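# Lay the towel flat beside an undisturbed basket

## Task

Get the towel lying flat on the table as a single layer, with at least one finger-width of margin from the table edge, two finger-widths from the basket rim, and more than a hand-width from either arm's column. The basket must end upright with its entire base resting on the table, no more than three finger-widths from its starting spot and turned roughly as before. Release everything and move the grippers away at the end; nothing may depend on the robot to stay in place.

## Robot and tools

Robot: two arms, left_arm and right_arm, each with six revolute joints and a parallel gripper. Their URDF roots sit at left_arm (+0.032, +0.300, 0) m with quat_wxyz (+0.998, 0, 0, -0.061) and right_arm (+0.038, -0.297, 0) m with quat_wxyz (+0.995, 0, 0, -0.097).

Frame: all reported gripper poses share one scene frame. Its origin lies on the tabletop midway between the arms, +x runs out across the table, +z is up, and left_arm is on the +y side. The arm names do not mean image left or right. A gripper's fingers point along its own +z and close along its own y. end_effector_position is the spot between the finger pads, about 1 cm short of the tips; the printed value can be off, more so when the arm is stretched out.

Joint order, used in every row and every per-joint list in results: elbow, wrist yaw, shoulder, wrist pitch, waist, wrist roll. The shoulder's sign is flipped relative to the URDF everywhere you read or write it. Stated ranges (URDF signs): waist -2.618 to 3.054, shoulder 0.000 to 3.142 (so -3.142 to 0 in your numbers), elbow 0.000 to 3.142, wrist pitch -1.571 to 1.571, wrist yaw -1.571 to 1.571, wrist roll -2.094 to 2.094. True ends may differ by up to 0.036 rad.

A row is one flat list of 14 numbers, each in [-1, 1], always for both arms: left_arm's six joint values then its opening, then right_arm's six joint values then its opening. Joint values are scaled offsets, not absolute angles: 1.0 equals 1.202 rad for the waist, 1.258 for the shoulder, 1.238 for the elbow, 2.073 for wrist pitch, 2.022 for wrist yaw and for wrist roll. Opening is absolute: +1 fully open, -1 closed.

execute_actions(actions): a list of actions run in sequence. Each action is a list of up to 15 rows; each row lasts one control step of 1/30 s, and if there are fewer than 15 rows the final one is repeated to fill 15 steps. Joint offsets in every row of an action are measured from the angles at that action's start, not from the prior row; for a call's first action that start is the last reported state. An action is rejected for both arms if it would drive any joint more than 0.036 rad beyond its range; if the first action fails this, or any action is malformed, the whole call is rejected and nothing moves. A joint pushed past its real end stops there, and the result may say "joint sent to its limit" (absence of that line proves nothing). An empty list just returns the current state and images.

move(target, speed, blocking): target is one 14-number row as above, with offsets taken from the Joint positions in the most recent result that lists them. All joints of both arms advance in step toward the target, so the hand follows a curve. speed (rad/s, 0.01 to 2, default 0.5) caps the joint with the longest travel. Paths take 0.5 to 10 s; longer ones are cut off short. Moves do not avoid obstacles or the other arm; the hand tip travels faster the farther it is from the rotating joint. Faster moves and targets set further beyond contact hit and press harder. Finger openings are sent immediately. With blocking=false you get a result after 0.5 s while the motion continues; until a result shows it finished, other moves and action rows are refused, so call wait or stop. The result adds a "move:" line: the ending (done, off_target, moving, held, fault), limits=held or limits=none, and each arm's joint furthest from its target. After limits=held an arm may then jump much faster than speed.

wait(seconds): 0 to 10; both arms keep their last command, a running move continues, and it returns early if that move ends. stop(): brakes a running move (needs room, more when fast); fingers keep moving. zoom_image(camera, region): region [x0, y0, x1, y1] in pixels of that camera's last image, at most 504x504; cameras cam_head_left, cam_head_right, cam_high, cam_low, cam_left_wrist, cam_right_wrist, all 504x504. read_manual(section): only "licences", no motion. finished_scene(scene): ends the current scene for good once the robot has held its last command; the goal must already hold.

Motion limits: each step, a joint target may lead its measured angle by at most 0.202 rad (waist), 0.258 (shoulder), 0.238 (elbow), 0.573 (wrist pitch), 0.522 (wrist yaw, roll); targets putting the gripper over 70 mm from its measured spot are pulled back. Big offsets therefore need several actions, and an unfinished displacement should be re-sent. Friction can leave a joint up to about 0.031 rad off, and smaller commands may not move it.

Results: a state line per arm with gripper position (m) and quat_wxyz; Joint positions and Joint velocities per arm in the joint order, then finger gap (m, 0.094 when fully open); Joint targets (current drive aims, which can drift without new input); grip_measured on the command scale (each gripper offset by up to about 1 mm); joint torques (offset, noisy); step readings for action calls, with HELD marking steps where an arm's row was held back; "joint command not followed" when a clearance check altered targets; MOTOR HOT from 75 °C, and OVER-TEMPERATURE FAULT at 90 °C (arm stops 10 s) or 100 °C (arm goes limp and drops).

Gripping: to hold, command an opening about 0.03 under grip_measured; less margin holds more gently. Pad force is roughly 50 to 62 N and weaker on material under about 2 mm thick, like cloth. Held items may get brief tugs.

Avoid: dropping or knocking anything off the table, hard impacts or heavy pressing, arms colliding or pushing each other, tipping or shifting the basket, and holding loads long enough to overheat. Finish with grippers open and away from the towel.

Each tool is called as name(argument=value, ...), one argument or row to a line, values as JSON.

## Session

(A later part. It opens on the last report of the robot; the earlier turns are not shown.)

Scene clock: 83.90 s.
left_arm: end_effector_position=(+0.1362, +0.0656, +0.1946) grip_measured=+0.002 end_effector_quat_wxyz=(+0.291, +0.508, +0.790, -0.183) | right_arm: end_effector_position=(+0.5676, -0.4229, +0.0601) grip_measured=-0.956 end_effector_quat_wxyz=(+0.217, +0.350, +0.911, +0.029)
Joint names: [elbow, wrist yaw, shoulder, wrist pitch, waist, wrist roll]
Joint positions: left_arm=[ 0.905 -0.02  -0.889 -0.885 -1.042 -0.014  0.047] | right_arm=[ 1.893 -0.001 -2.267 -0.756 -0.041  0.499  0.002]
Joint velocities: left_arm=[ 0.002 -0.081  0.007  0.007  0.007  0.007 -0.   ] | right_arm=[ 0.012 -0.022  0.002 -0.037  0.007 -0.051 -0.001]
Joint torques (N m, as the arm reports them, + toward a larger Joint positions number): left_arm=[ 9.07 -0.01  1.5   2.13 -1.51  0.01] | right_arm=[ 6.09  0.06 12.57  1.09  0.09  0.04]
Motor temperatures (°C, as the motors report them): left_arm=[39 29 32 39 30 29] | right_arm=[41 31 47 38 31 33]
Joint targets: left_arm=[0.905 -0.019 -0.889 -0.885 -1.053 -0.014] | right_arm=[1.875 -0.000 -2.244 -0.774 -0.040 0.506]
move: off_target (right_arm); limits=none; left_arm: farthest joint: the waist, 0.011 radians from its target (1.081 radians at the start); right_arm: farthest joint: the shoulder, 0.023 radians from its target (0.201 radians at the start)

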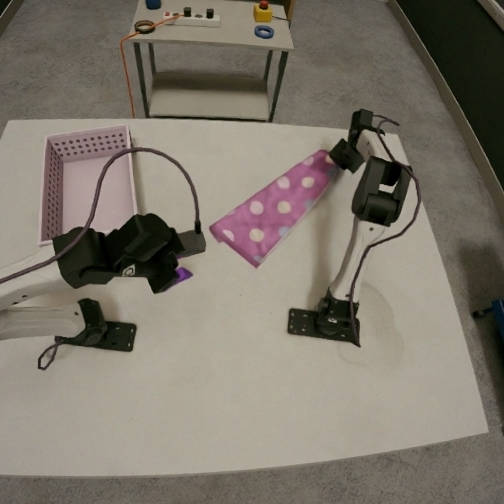

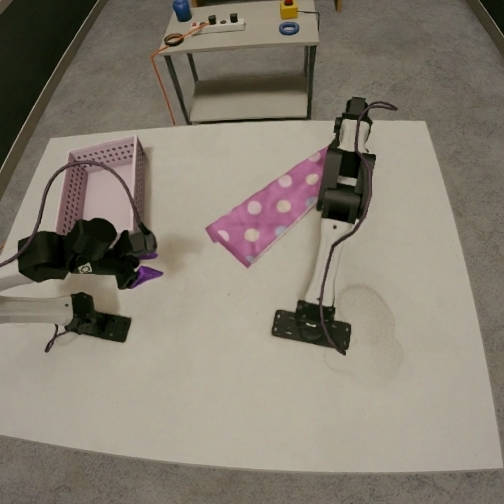

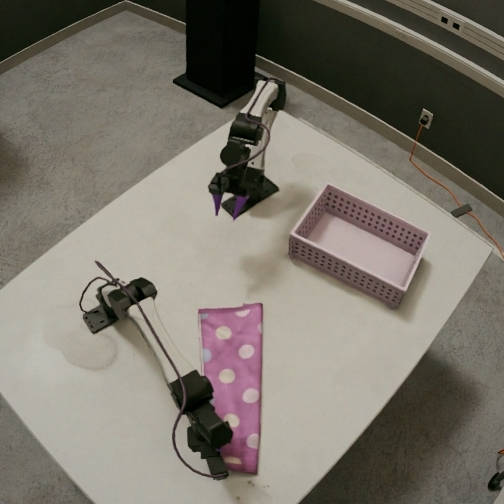

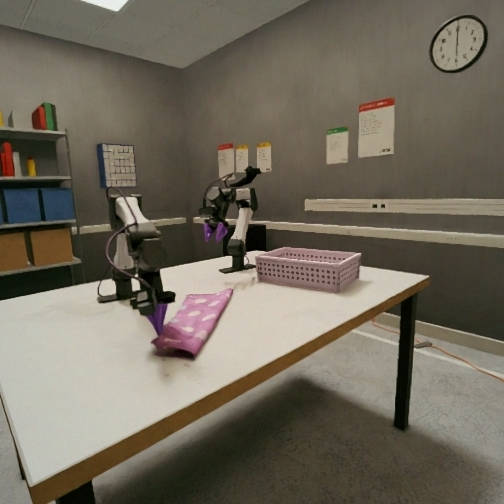

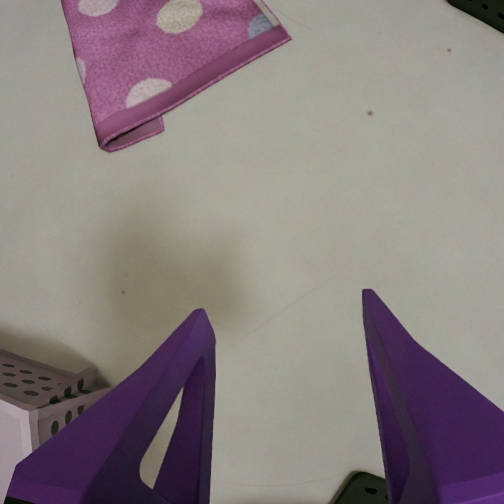

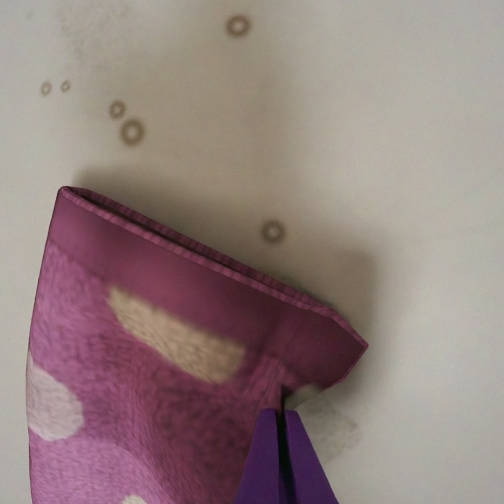

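move(
  target=[0.628,0,-0.973,0.02,0.072,-0.13,0, 0,0,0,0,0,0,-1],
  speed=0.8,
)

Scene clock: 90.73 s.
left_arm: end_effector_position=(+0.2532, -0.1156, +0.0539) grip_measured=+0.002 end_effector_quat_wxyz=(+0.116, +0.392, +0.909, -0.081) | right_arm: end_effector_position=(+0.5675, -0.4229, +0.0601) grip_measured=-0.956 end_effector_quat_wxyz=(+0.217, +0.350, +0.911, +0.029)
Joint names: [elbow, wrist yaw, shoulder, wrist pitch, waist, wrist roll]
Joint positions: left_arm=[ 1.665 -0.02  -2.107 -0.846 -0.966 -0.27   0.047] | right_arm=[ 1.893 -0.001 -2.267 -0.756 -0.041  0.5    0.002]
Joint velocities: left_arm=[ 0.007 -0.022 -0.012  0.066  0.007  0.051 -0.001] | right_arm=[ 0.022  0.051 -0.012 -0.037 -0.007  0.037  0.001]
Joint torques (N m, as the arm reports them, + toward a larger Joint positions number): left_arm=[ 9.81 -0.04 11.95  1.3   0.04 -0.04] | right_arm=[ 7.52  0.05 11.06  1.29  0.02 -0.02]
Motor temperatures (°C, as the motors report them): left_arm=[39 29 32 39 30 29] | right_arm=[40 31 50 38 31 33]
Joint targets: left_arm=[1.682 -0.020 -2.114 -0.844 -0.956 -0.277] | right_arm=[1.893 -0.001 -2.267 -0.756 -0.041 0.499]
move: done; limits=none; left_arm: farthest joint: the elbow, 0.017 radians from its target (0.777 radians at the start); right_arm: farthest joint: the wrist roll, 0.001 radians from its target (0.001 radians at the start)

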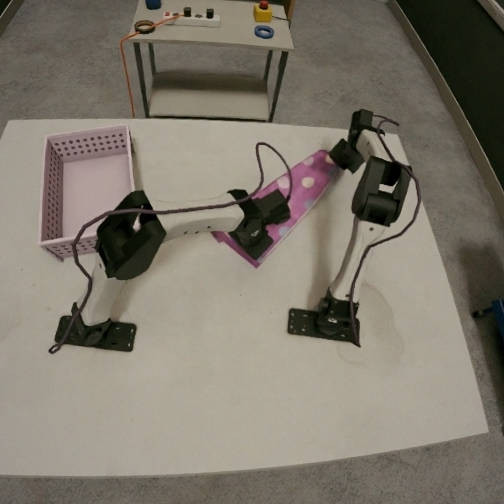

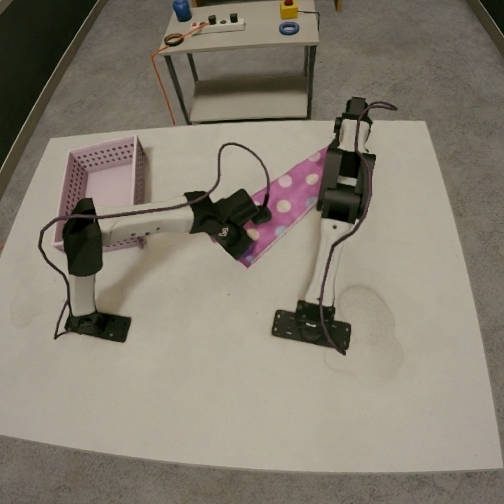

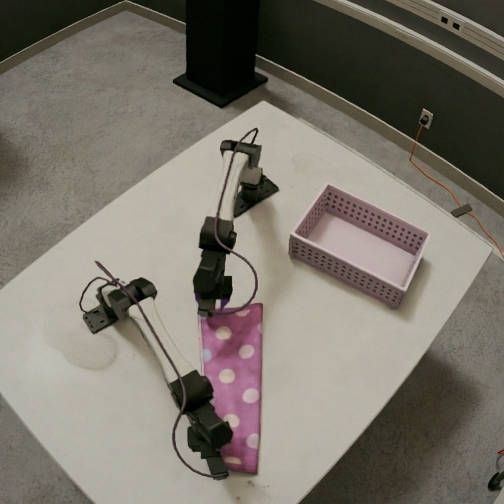

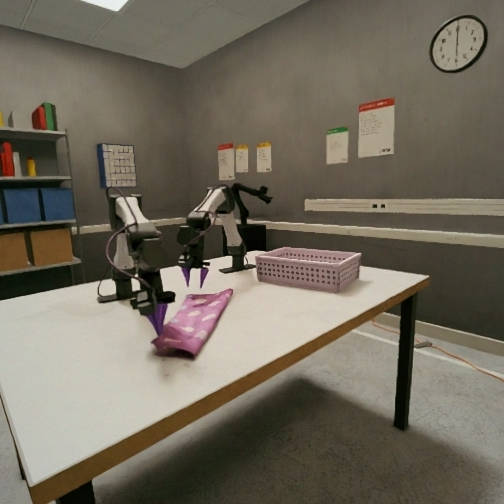

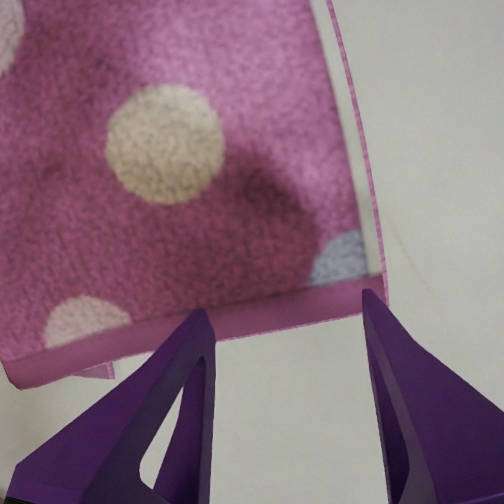

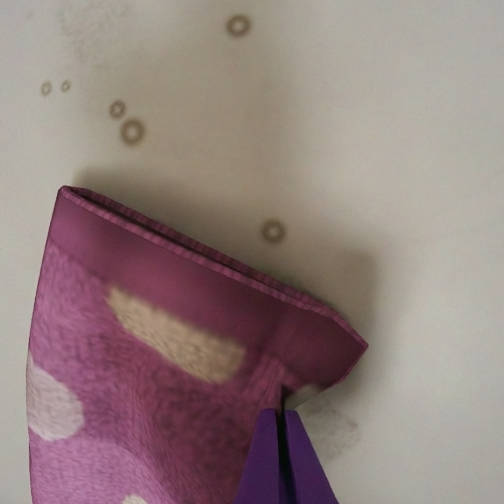

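move(
  target=[0.012,0,-0.05,0.055,-0.062,0.13,0, 0,0,0,0,0,0,-1],
  speed=0.3,
)

Scene clock: 97.30 s.
left_arm: end_effector_position=(+0.2343, -0.1491, +0.0422) grip_measured=+0.002 end_effector_quat_wxyz=(+0.149, +0.530, +0.830, -0.086) | right_arm: end_effector_position=(+0.5675, -0.4229, +0.0601) grip_measured=-0.956 end_effector_quat_wxyz=(+0.217, +0.350, +0.911, +0.029)
Joint names: [elbow, wrist yaw, shoulder, wrist pitch, waist, wrist roll]
Joint positions: left_arm=[ 1.665 -0.02  -2.15  -0.741 -1.031 -0.014  0.047] | right_arm=[ 1.893 -0.001 -2.267 -0.756 -0.041  0.5    0.002]
Joint velocities: left_arm=[-0.017  0.007 -0.002  0.037  0.002  0.051 -0.   ] | right_arm=[-0.012 -0.007  0.017 -0.081 -0.007 -0.007 -0.001]
Joint torques (N m, as the arm reports them, + toward a larger Joint positions number): left_arm=[ 9.68 -0.02 11.35  1.51 -1.36  0.1 ] | right_arm=[ 7.5   0.05 11.07  1.28  0.02 -0.01]
Motor temperatures (°C, as the motors report them): left_arm=[40 29 35 38 31 29] | right_arm=[41 31 51 38 31 33]
Joint targets: left_arm=[1.680 -0.020 -2.170 -0.732 -1.040 -0.007] | right_arm=[1.893 -0.001 -2.267 -0.756 -0.041 0.500]
move: done; limits=none; left_arm: farthest joint: the shoulder, 0.020 radians from its target (0.063 radians at the start); right_arm: farthest joint: the waist, 0.000 radians from its target (0.000 radians at the start)

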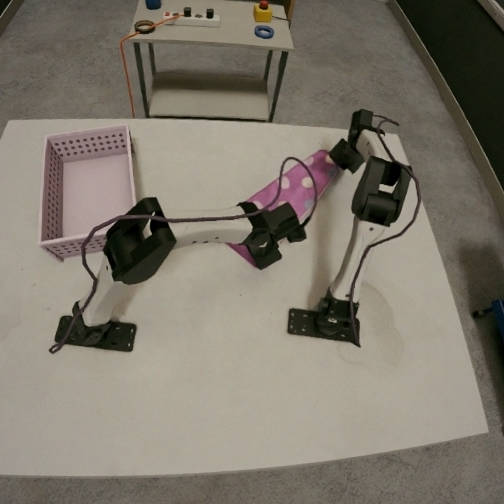

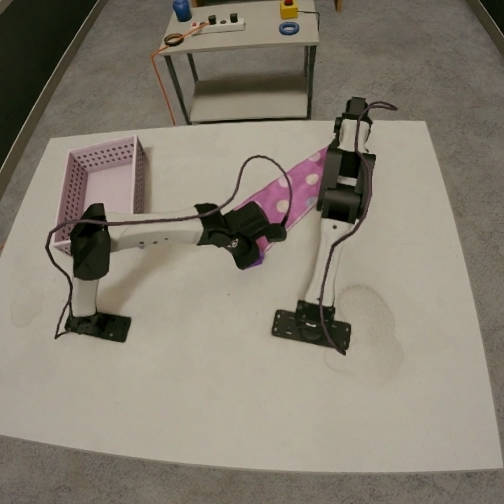

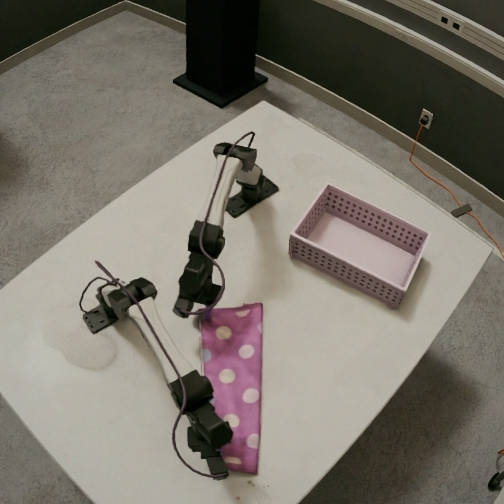

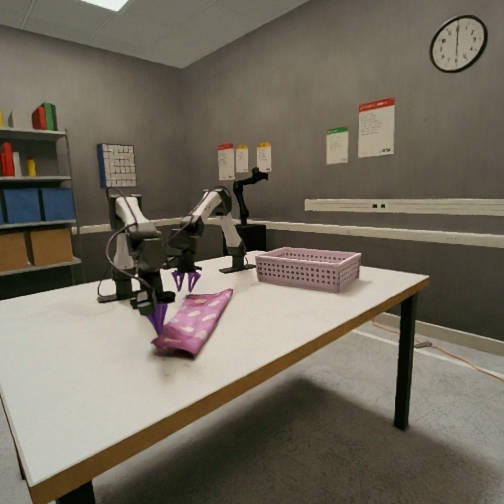

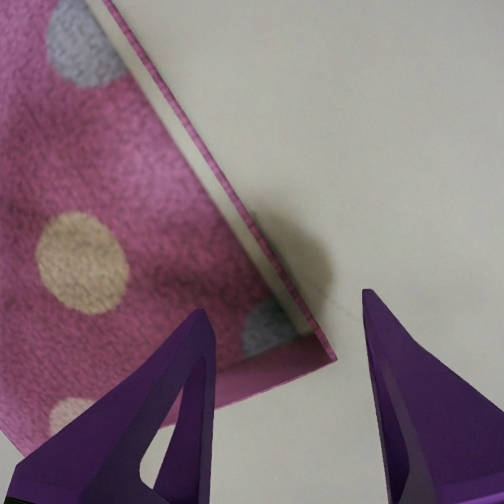

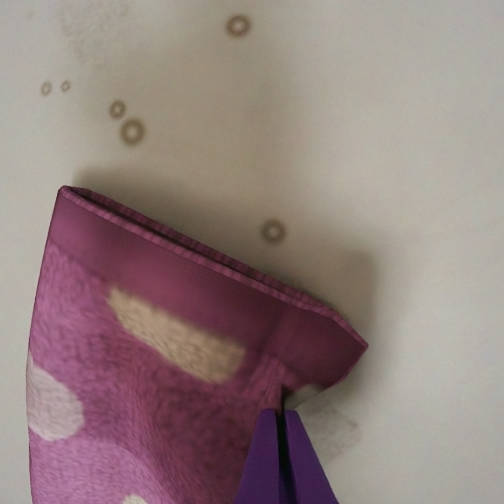

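execute_actions(
  actions=[
    [[0,0,-0.04,0,0,0,0, 0,0,0,0,0,0,-1]],
    [[0,0,-0.04,0,0,0,0, 0,0,0,0,0,0,-1]],
    [[0,0,-0.03,0,0,0,0, 0,0,0,0,0,0,-1]],
    [[0,0,-0.03,0,0,0,-0.5, 0,0,0,0,0,0,-1]],
    [[0,0,-0.03,0,0,0,-1, 0,0,0,0,0,0,-1]],
    [[0,0,0.07,0,0,0,-1, 0,0,0,0,0,0,-1]],
  ],
)

Scene clock: 104.03 s.
left_arm: end_effector_position=(+0.2410, -0.1555, +0.0687) grip_measured=-0.974 end_effector_quat_wxyz=(+0.185, +0.524, +0.825, -0.099) | right_arm: end_effector_position=(+0.5675, -0.4229, +0.0601) grip_measured=-0.956 end_effector_quat_wxyz=(+0.217, +0.350, +0.911, +0.029)
Joint names: [elbow, wrist yaw, shoulder, wrist pitch, waist, wrist roll]
Joint positions: left_arm=[ 1.664 -0.039 -2.099 -0.715 -1.031 -0.013  0.001] | right_arm=[ 1.893 -0.001 -2.267 -0.756 -0.041  0.5    0.002]
Joint velocities: left_arm=[ 0.007 -0.022  0.002 -0.007  0.007 -0.051 -0.001] | right_arm=[-0.007 -0.051 -0.002  0.051  0.007  0.037 -0.   ]
Joint torques (N m, as the arm reports them, + toward a larger Joint positions number): left_arm=[ 8.85 -0.03 11.7   1.58 -0.76  0.01] | right_arm=[ 7.51  0.05 11.07  1.28  0.   -0.01]
Motor temperatures (°C, as the motors report them): left_arm=[40 29 37 38 31 29] | right_arm=[41 31 52 37 31 33]
Joint targets: left_arm=[1.666 -0.039 -2.111 -0.715 -1.031 -0.013] | right_arm=[1.893 -0.001 -2.267 -0.756 -0.041 0.500]
Step readings (joint positions; steps 1 to 15: 1st action; 16 to 30: 2nd action; 31 to 45: 3rd action; 46 to 60: 4th action; 61 to 75: 5th action; 76 to 90: 6th action):
0: left_arm=[1.665 -0.020 -2.150 -0.741 -1.031 -0.013] | right_arm=[1.893 -0.001 -2.267 -0.756 -0.041 0.500]
1: left_arm=[1.666 -0.020 -2.152 -0.741 -1.031 -0.013] | right_arm=[1.893 -0.001 -2.267 -0.756 -0.041 0.500]
2: left_arm=[1.665 -0.020 -2.156 -0.739 -1.031 -0.013] | right_arm=[1.893 -0.001 -2.267 -0.756 -0.041 0.500]
4: left_arm=[1.665 -0.020 -2.168 -0.738 -1.031 -0.013] | right_arm=[1.893 -0.001 -2.267 -0.756 -0.041 0.500]
8: left_arm=[1.665 -0.020 -2.186 -0.738 -1.031 -0.013] | right_arm=[1.893 -0.001 -2.267 -0.756 -0.041 0.500]
15: left_arm=[1.665 -0.020 -2.186 -0.738 -1.031 -0.013] | right_arm=[1.893 -0.001 -2.267 -0.756 -0.041 0.500]
16: left_arm=[1.666 -0.020 -2.189 -0.738 -1.031 -0.013] | right_arm=[1.893 -0.001 -2.267 -0.756 -0.041 0.500]
17: left_arm=[1.665 -0.020 -2.192 -0.736 -1.031 -0.013] | right_arm=[1.893 -0.001 -2.267 -0.756 -0.041 0.500]
19: left_arm=[1.666 -0.022 -2.199 -0.731 -1.031 -0.013] | right_arm=[1.893 -0.001 -2.267 -0.756 -0.041 0.500]
23: left_arm=[1.666 -0.023 -2.199 -0.730 -1.031 -0.013] | right_arm=[1.893 -0.001 -2.267 -0.756 -0.041 0.500]
30: left_arm=[1.666 -0.023 -2.199 -0.730 -1.031 -0.013] | right_arm=[1.893 -0.001 -2.267 -0.756 -0.041 0.500]
31: left_arm=[1.666 -0.023 -2.199 -0.729 -1.031 -0.013] | right_arm=[1.893 -0.001 -2.267 -0.756 -0.041 0.500]
32: left_arm=[1.666 -0.023 -2.199 -0.729 -1.031 -0.013] | right_arm=[1.893 -0.001 -2.267 -0.756 -0.041 0.500]
34: left_arm=[1.666 -0.023 -2.199 -0.729 -1.031 -0.013] | right_arm=[1.893 -0.001 -2.267 -0.756 -0.041 0.500]
38: left_arm=[1.666 -0.023 -2.199 -0.729 -1.031 -0.013] | right_arm=[1.893 -0.001 -2.267 -0.756 -0.041 0.500]
45: left_arm=[1.666 -0.023 -2.199 -0.729 -1.031 -0.013] | right_arm=[1.893 -0.001 -2.267 -0.756 -0.041 0.500]
46: left_arm=[1.666 -0.025 -2.199 -0.729 -1.031 -0.013] | right_arm=[1.893 -0.001 -2.267 -0.756 -0.041 0.500]
47: left_arm=[1.666 -0.030 -2.199 -0.726 -1.031 -0.013] | right_arm=[1.893 -0.001 -2.267 -0.756 -0.041 0.500]
49: left_arm=[1.666 -0.035 -2.199 -0.722 -1.031 -0.013] | right_arm=[1.893 -0.001 -2.267 -0.756 -0.041 0.500]
53: left_arm=[1.666 -0.036 -2.199 -0.722 -1.031 -0.013] | right_arm=[1.893 -0.001 -2.267 -0.756 -0.041 0.500]
60: left_arm=[1.666 -0.036 -2.199 -0.722 -1.031 -0.013] | right_arm=[1.893 -0.001 -2.267 -0.756 -0.041 0.500]
61: left_arm=[1.666 -0.038 -2.199 -0.721 -1.031 -0.013] | right_arm=[1.893 -0.001 -2.267 -0.756 -0.041 0.500]
62: left_arm=[1.666 -0.040 -2.199 -0.718 -1.031 -0.013] | right_arm=[1.893 -0.001 -2.267 -0.756 -0.041 0.500]
64: left_arm=[1.666 -0.040 -2.199 -0.716 -1.031 -0.013] | right_arm=[1.893 -0.001 -2.267 -0.756 -0.041 0.500]
68: left_arm=[1.666 -0.039 -2.199 -0.715 -1.031 -0.013] | right_arm=[1.893 -0.001 -2.267 -0.756 -0.041 0.500]
75: left_arm=[1.666 -0.039 -2.199 -0.715 -1.031 -0.013] | right_arm=[1.893 -0.001 -2.267 -0.756 -0.041 0.500]
76: left_arm=[1.665 -0.039 -2.190 -0.715 -1.031 -0.013] | right_arm=[1.893 -0.001 -2.267 -0.756 -0.041 0.500]
77: left_arm=[1.664 -0.039 -2.177 -0.722 -1.031 -0.013] | right_arm=[1.893 -0.001 -2.267 -0.756 -0.041 0.500]
79: left_arm=[1.664 -0.039 -2.143 -0.723 -1.031 -0.013] | right_arm=[1.893 -0.001 -2.267 -0.756 -0.041 0.500]
83: left_arm=[1.664 -0.039 -2.100 -0.715 -1.031 -0.013] | right_arm=[1.893 -0.001 -2.267 -0.756 -0.041 0.500]
90: Joint positions above

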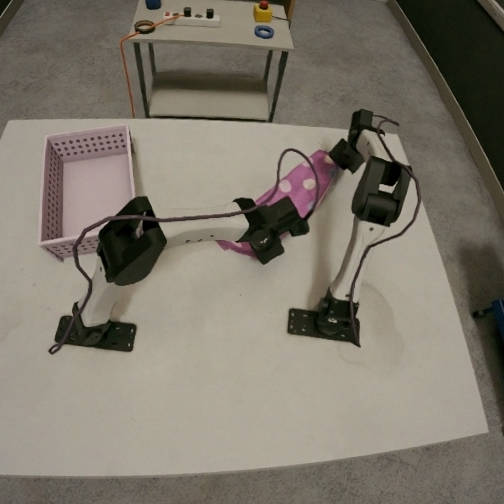

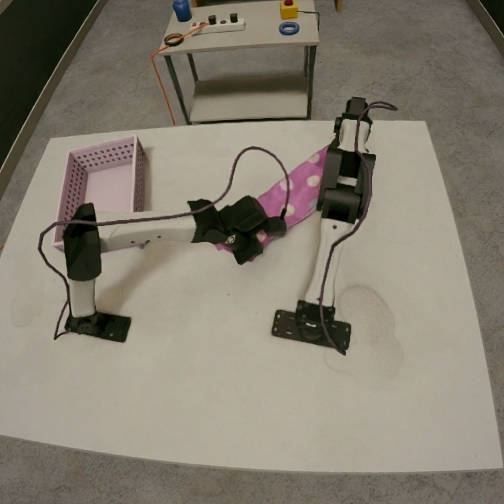

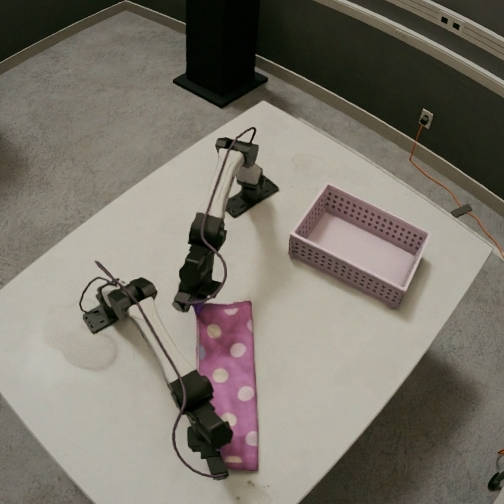

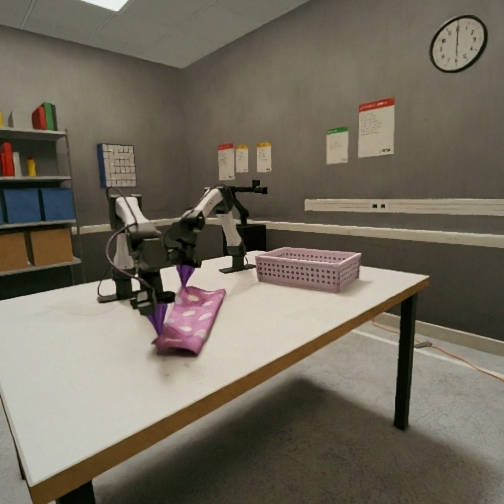

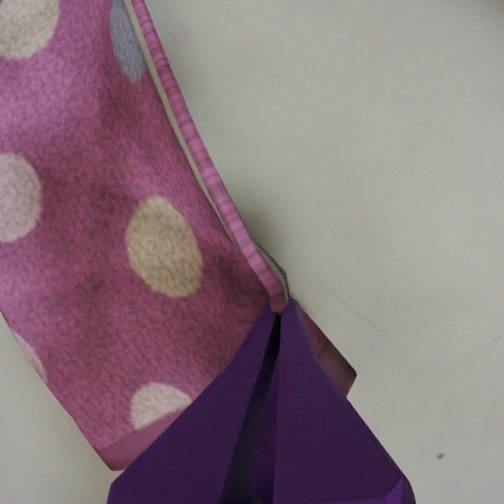

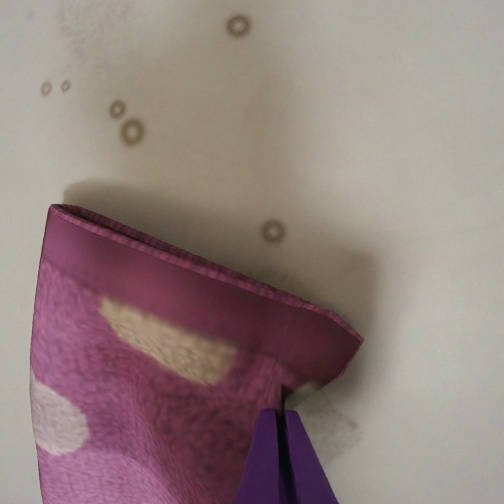

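move(
  target=[0.237,0.02,0.181,-0.082,0.55,0.62,-1, -0.188,0,0.512,-0.039,0.067,0.45,-1],
  speed=0.45,
)

Scene clock: 114.80 s.
left_arm: end_effector_position=(+0.4803, +0.0569, +0.2632) grip_measured=-0.974 end_effector_quat_wxyz=(+0.346, +0.707, +0.602, +0.137) | right_arm: end_effector_position=(+0.4864, -0.3707, +0.2719) grip_measured=-0.956 end_effector_quat_wxyz=(+0.310, +0.652, +0.655, +0.222)
Joint names: [elbow, wrist yaw, shoulder, wrist pitch, waist, wrist roll]
Joint positions: left_arm=[ 1.942 -0.006 -1.877 -0.873 -0.376  1.236  0.001] | right_arm=[ 1.679 -0.001 -1.641 -0.827  0.029  1.403  0.002]
Joint velocities: left_arm=[ 0.002 -0.007  0.007 -0.066 -0.022  0.022  0.   ] | right_arm=[-0.002 -0.095  0.007  0.051  0.012 -0.037 -0.   ]
Joint torques (N m, as the arm reports them, + toward a larger Joint positions number): left_arm=[10.2   0.1  11.37  2.   -0.27  0.02] | right_arm=[6.26 0.08 7.62 1.68 0.73 0.01]
Motor temperatures (°C, as the motors report them): left_arm=[41 29 41 38 31 29] | right_arm=[41 31 54 38 31 33]
Joint targets: left_arm=[1.957 0.001 -1.871 -0.885 -0.370 1.241] | right_arm=[1.660 -0.001 -1.623 -0.837 0.039 1.410]
move: done; limits=none; left_arm: farthest joint: the elbow, 0.016 radians from its target (0.293 radians at the start); right_arm: farthest joint: the elbow, 0.019 radians from its target (0.233 radians at the start)

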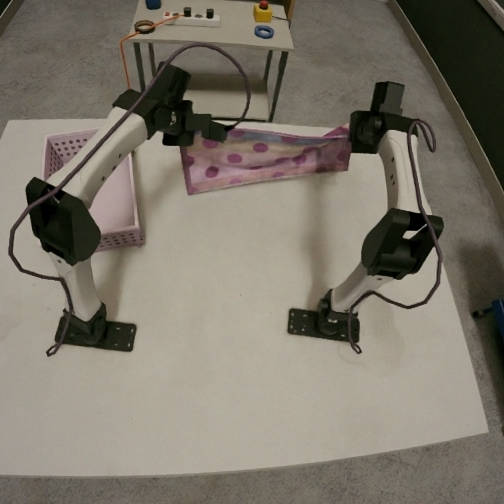

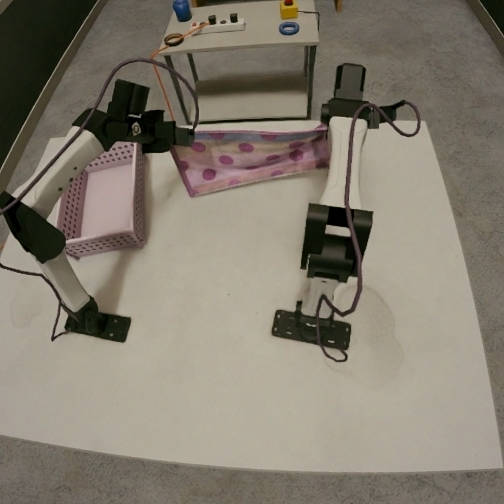

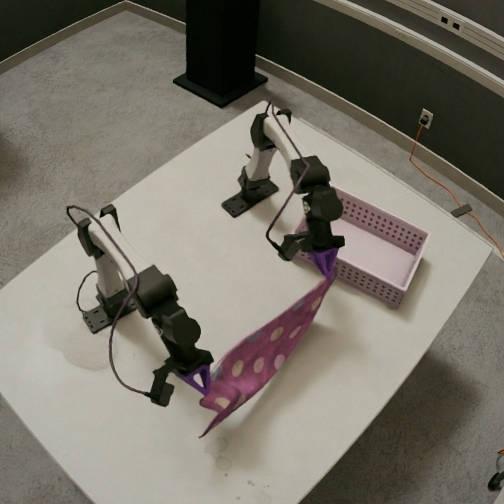

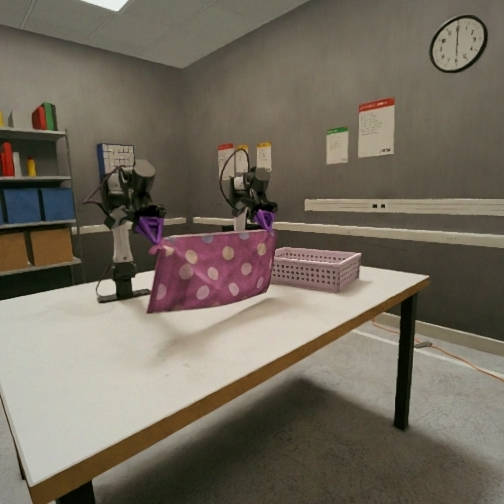

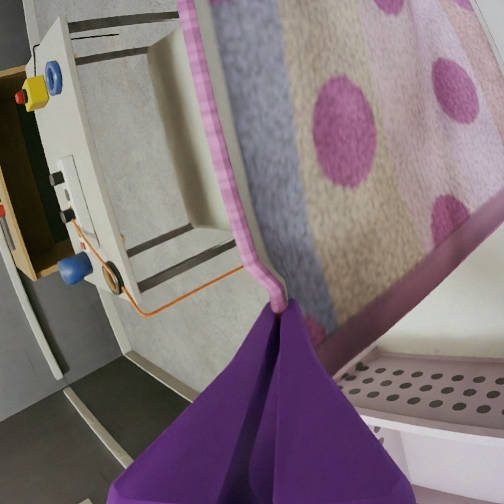

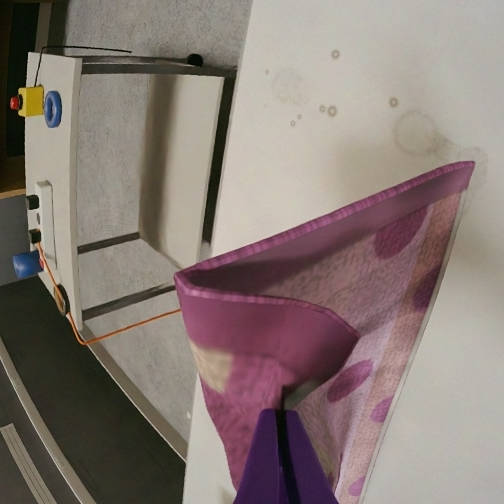

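move(
  target=[0.157,0,-0.172,0.122,0.072,0,-1, 0.1,0,-0.178,0.148,0.026,0,-1],
  speed=0.3,
)

Scene clock: 122.17 s.
left_arm: end_effector_position=(+0.5749, +0.0573, +0.2766) grip_measured=-0.974 end_effector_quat_wxyz=(+0.431, +0.650, +0.597, +0.189) | right_arm: end_effector_position=(+0.5751, -0.3735, +0.2648) grip_measured=-0.956 end_effector_quat_wxyz=(+0.369, +0.621, +0.637, +0.269)
Joint names: [elbow, wrist yaw, shoulder, wrist pitch, waist, wrist roll]
Joint positions: left_arm=[ 2.115 -0.006 -2.078 -0.629 -0.299  1.237  0.001] | right_arm=[ 1.778 -0.001 -1.854 -0.546  0.051  1.403  0.002]
Joint velocities: left_arm=[-0.002  0.095  0.007 -0.007 -0.002  0.022 -0.   ] | right_arm=[ 0.022  0.007  0.002 -0.007  0.002 -0.051 -0.   ]
Joint torques (N m, as the arm reports them, + toward a larger Joint positions number): left_arm=[10.94  0.02 11.73  2.53  0.01 -0.07] | right_arm=[ 9.97  0.07  7.8   2.27  0.67 -0.07]
Motor temperatures (°C, as the motors report them): left_arm=[41 29 42 39 31 29] | right_arm=[41 31 52 39 31 33]
Joint targets: left_arm=[2.136 -0.006 -2.094 -0.620 -0.289 1.236] | right_arm=[1.803 -0.001 -1.864 -0.520 0.060 1.403]
move: off_target (left_arm, right_arm); limits=none; left_arm: farthest joint: the elbow, 0.021 radians from its target (0.194 radians at the start); right_arm: farthest joint: the wrist pitch, 0.026 radians from its target (0.307 radians at the start)

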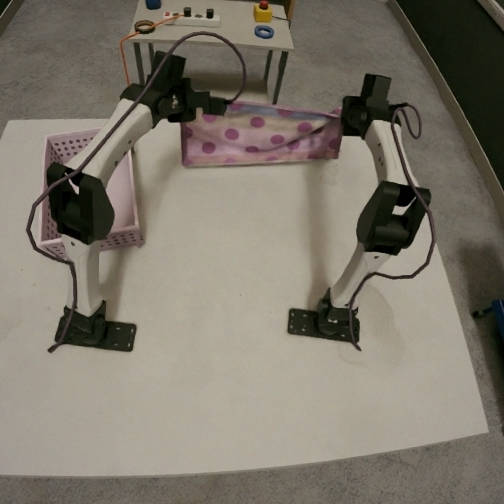

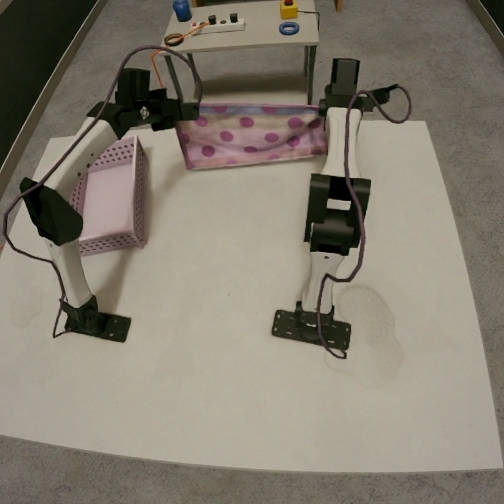

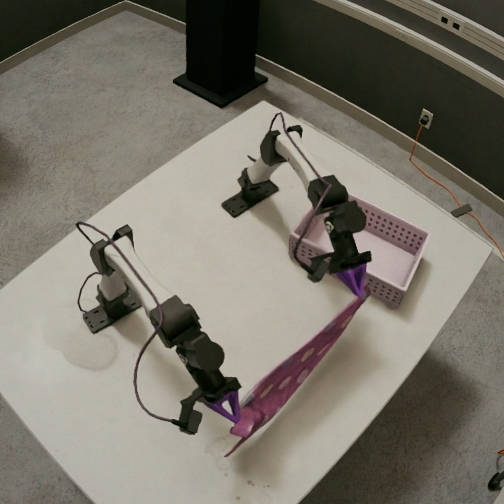

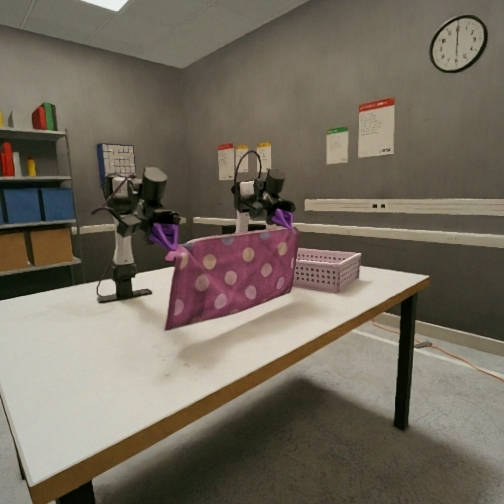

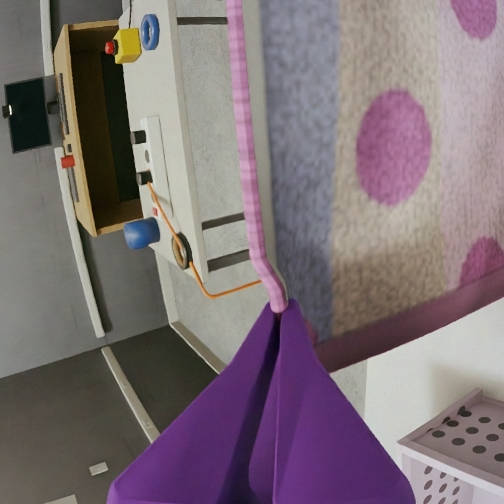

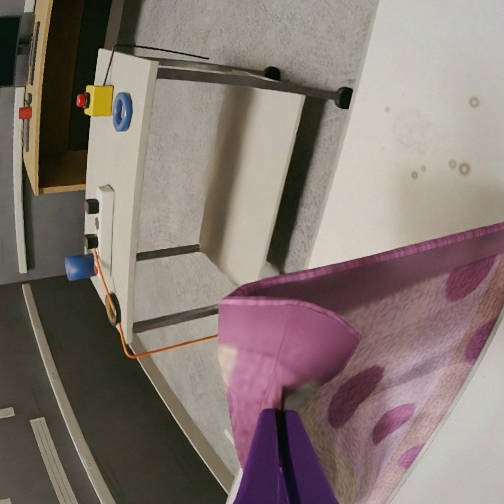

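move(
  target=[-0.262,0,0.19,-0.163,-0.1,0,-1, -0.228,0,0.218,-0.184,-0.035,0,-1],
  speed=0.3,
)

Scene clock: 129.67 s.
left_arm: end_effector_position=(+0.4411, +0.0590, +0.2145) grip_measured=-0.974 end_effector_quat_wxyz=(+0.270, +0.740, +0.607, +0.102) | right_arm: end_effector_position=(+0.4418, -0.3668, +0.2084) grip_measured=-0.956 end_effector_quat_wxyz=(+0.229, +0.680, +0.677, +0.162)
Joint names: [elbow, wrist yaw, shoulder, wrist pitch, waist, wrist roll]
Joint positions: left_arm=[ 1.816 -0.006 -1.848 -0.953 -0.412  1.237  0.001] | right_arm=[ 1.513 -0.001 -1.601 -0.914  0.02   1.403  0.002]
Joint velocities: left_arm=[-0.002 -0.007  0.002  0.051 -0.022  0.007  0.   ] | right_arm=[-0.002  0.007  0.012 -0.066  0.002  0.007 -0.   ]
Joint torques (N m, as the arm reports them, + toward a larger Joint positions number): left_arm=[ 6.97  0.04 11.28  1.68 -1.29 -0.04] | right_arm=[ 6.29  0.09  7.41  1.31 -0.81 -0.04]
Motor temperatures (°C, as the motors report them): left_arm=[42 29 44 40 31 29] | right_arm=[42 31 52 40 31 33]
Joint targets: left_arm=[1.791 -0.006 -1.838 -0.967 -0.420 1.237] | right_arm=[1.496 -0.001 -1.580 -0.928 0.008 1.403]
move: off_target (left_arm, right_arm); limits=none; left_arm: farthest joint: the elbow, 0.025 radians from its target (0.325 radians at the start); right_arm: farthest joint: the shoulder, 0.021 radians from its target (0.274 radians at the start)

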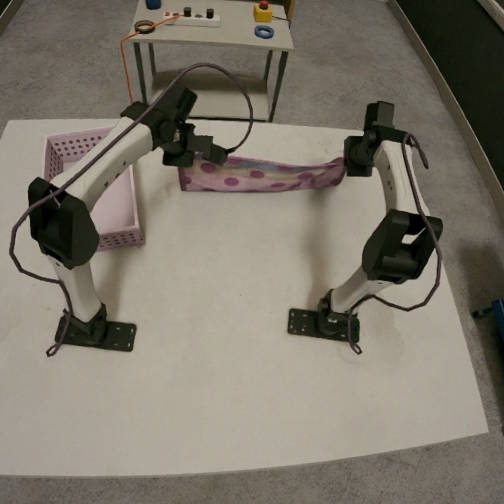

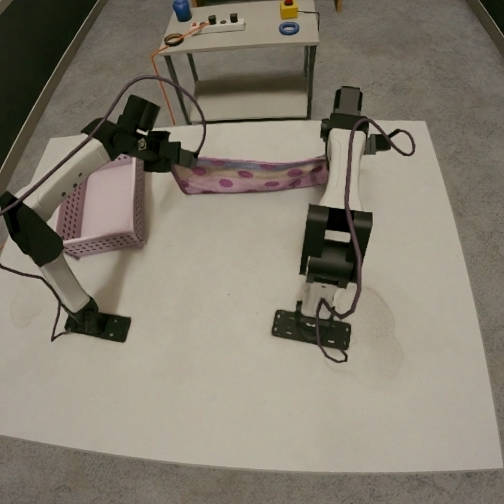

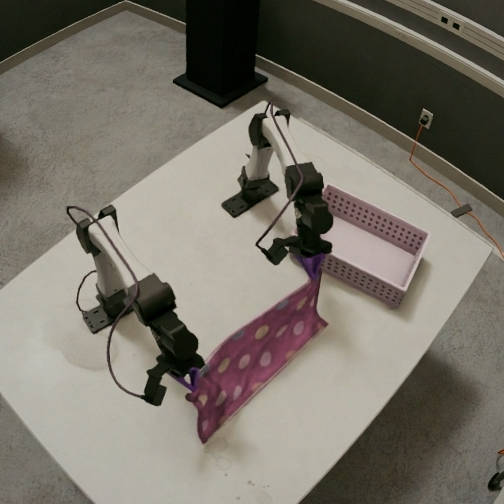

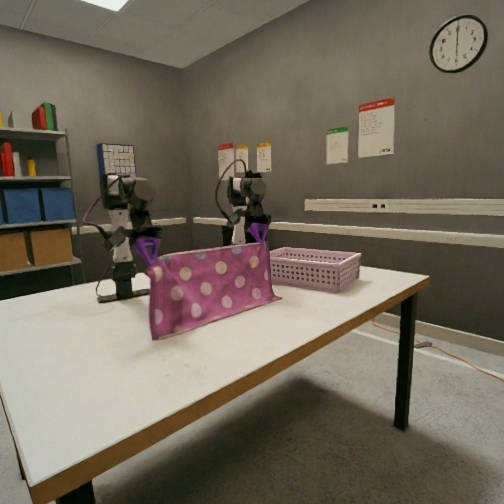

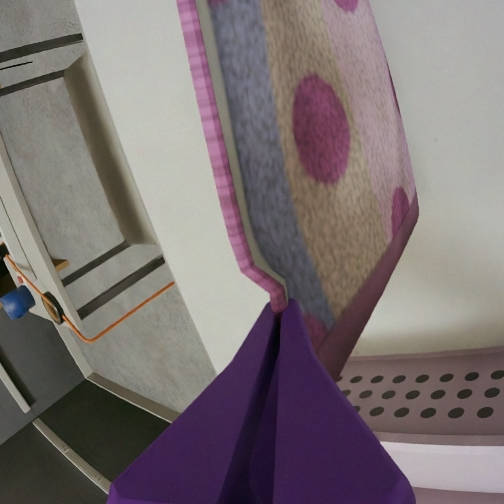

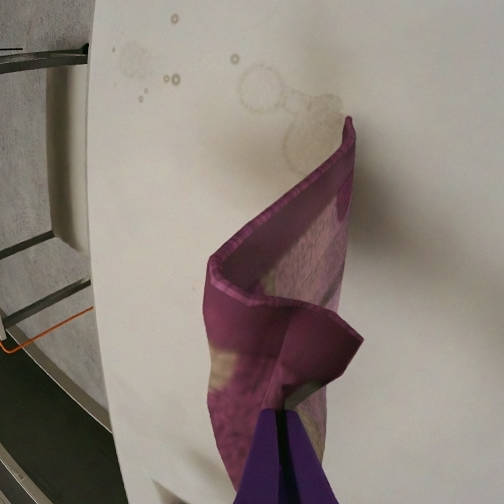

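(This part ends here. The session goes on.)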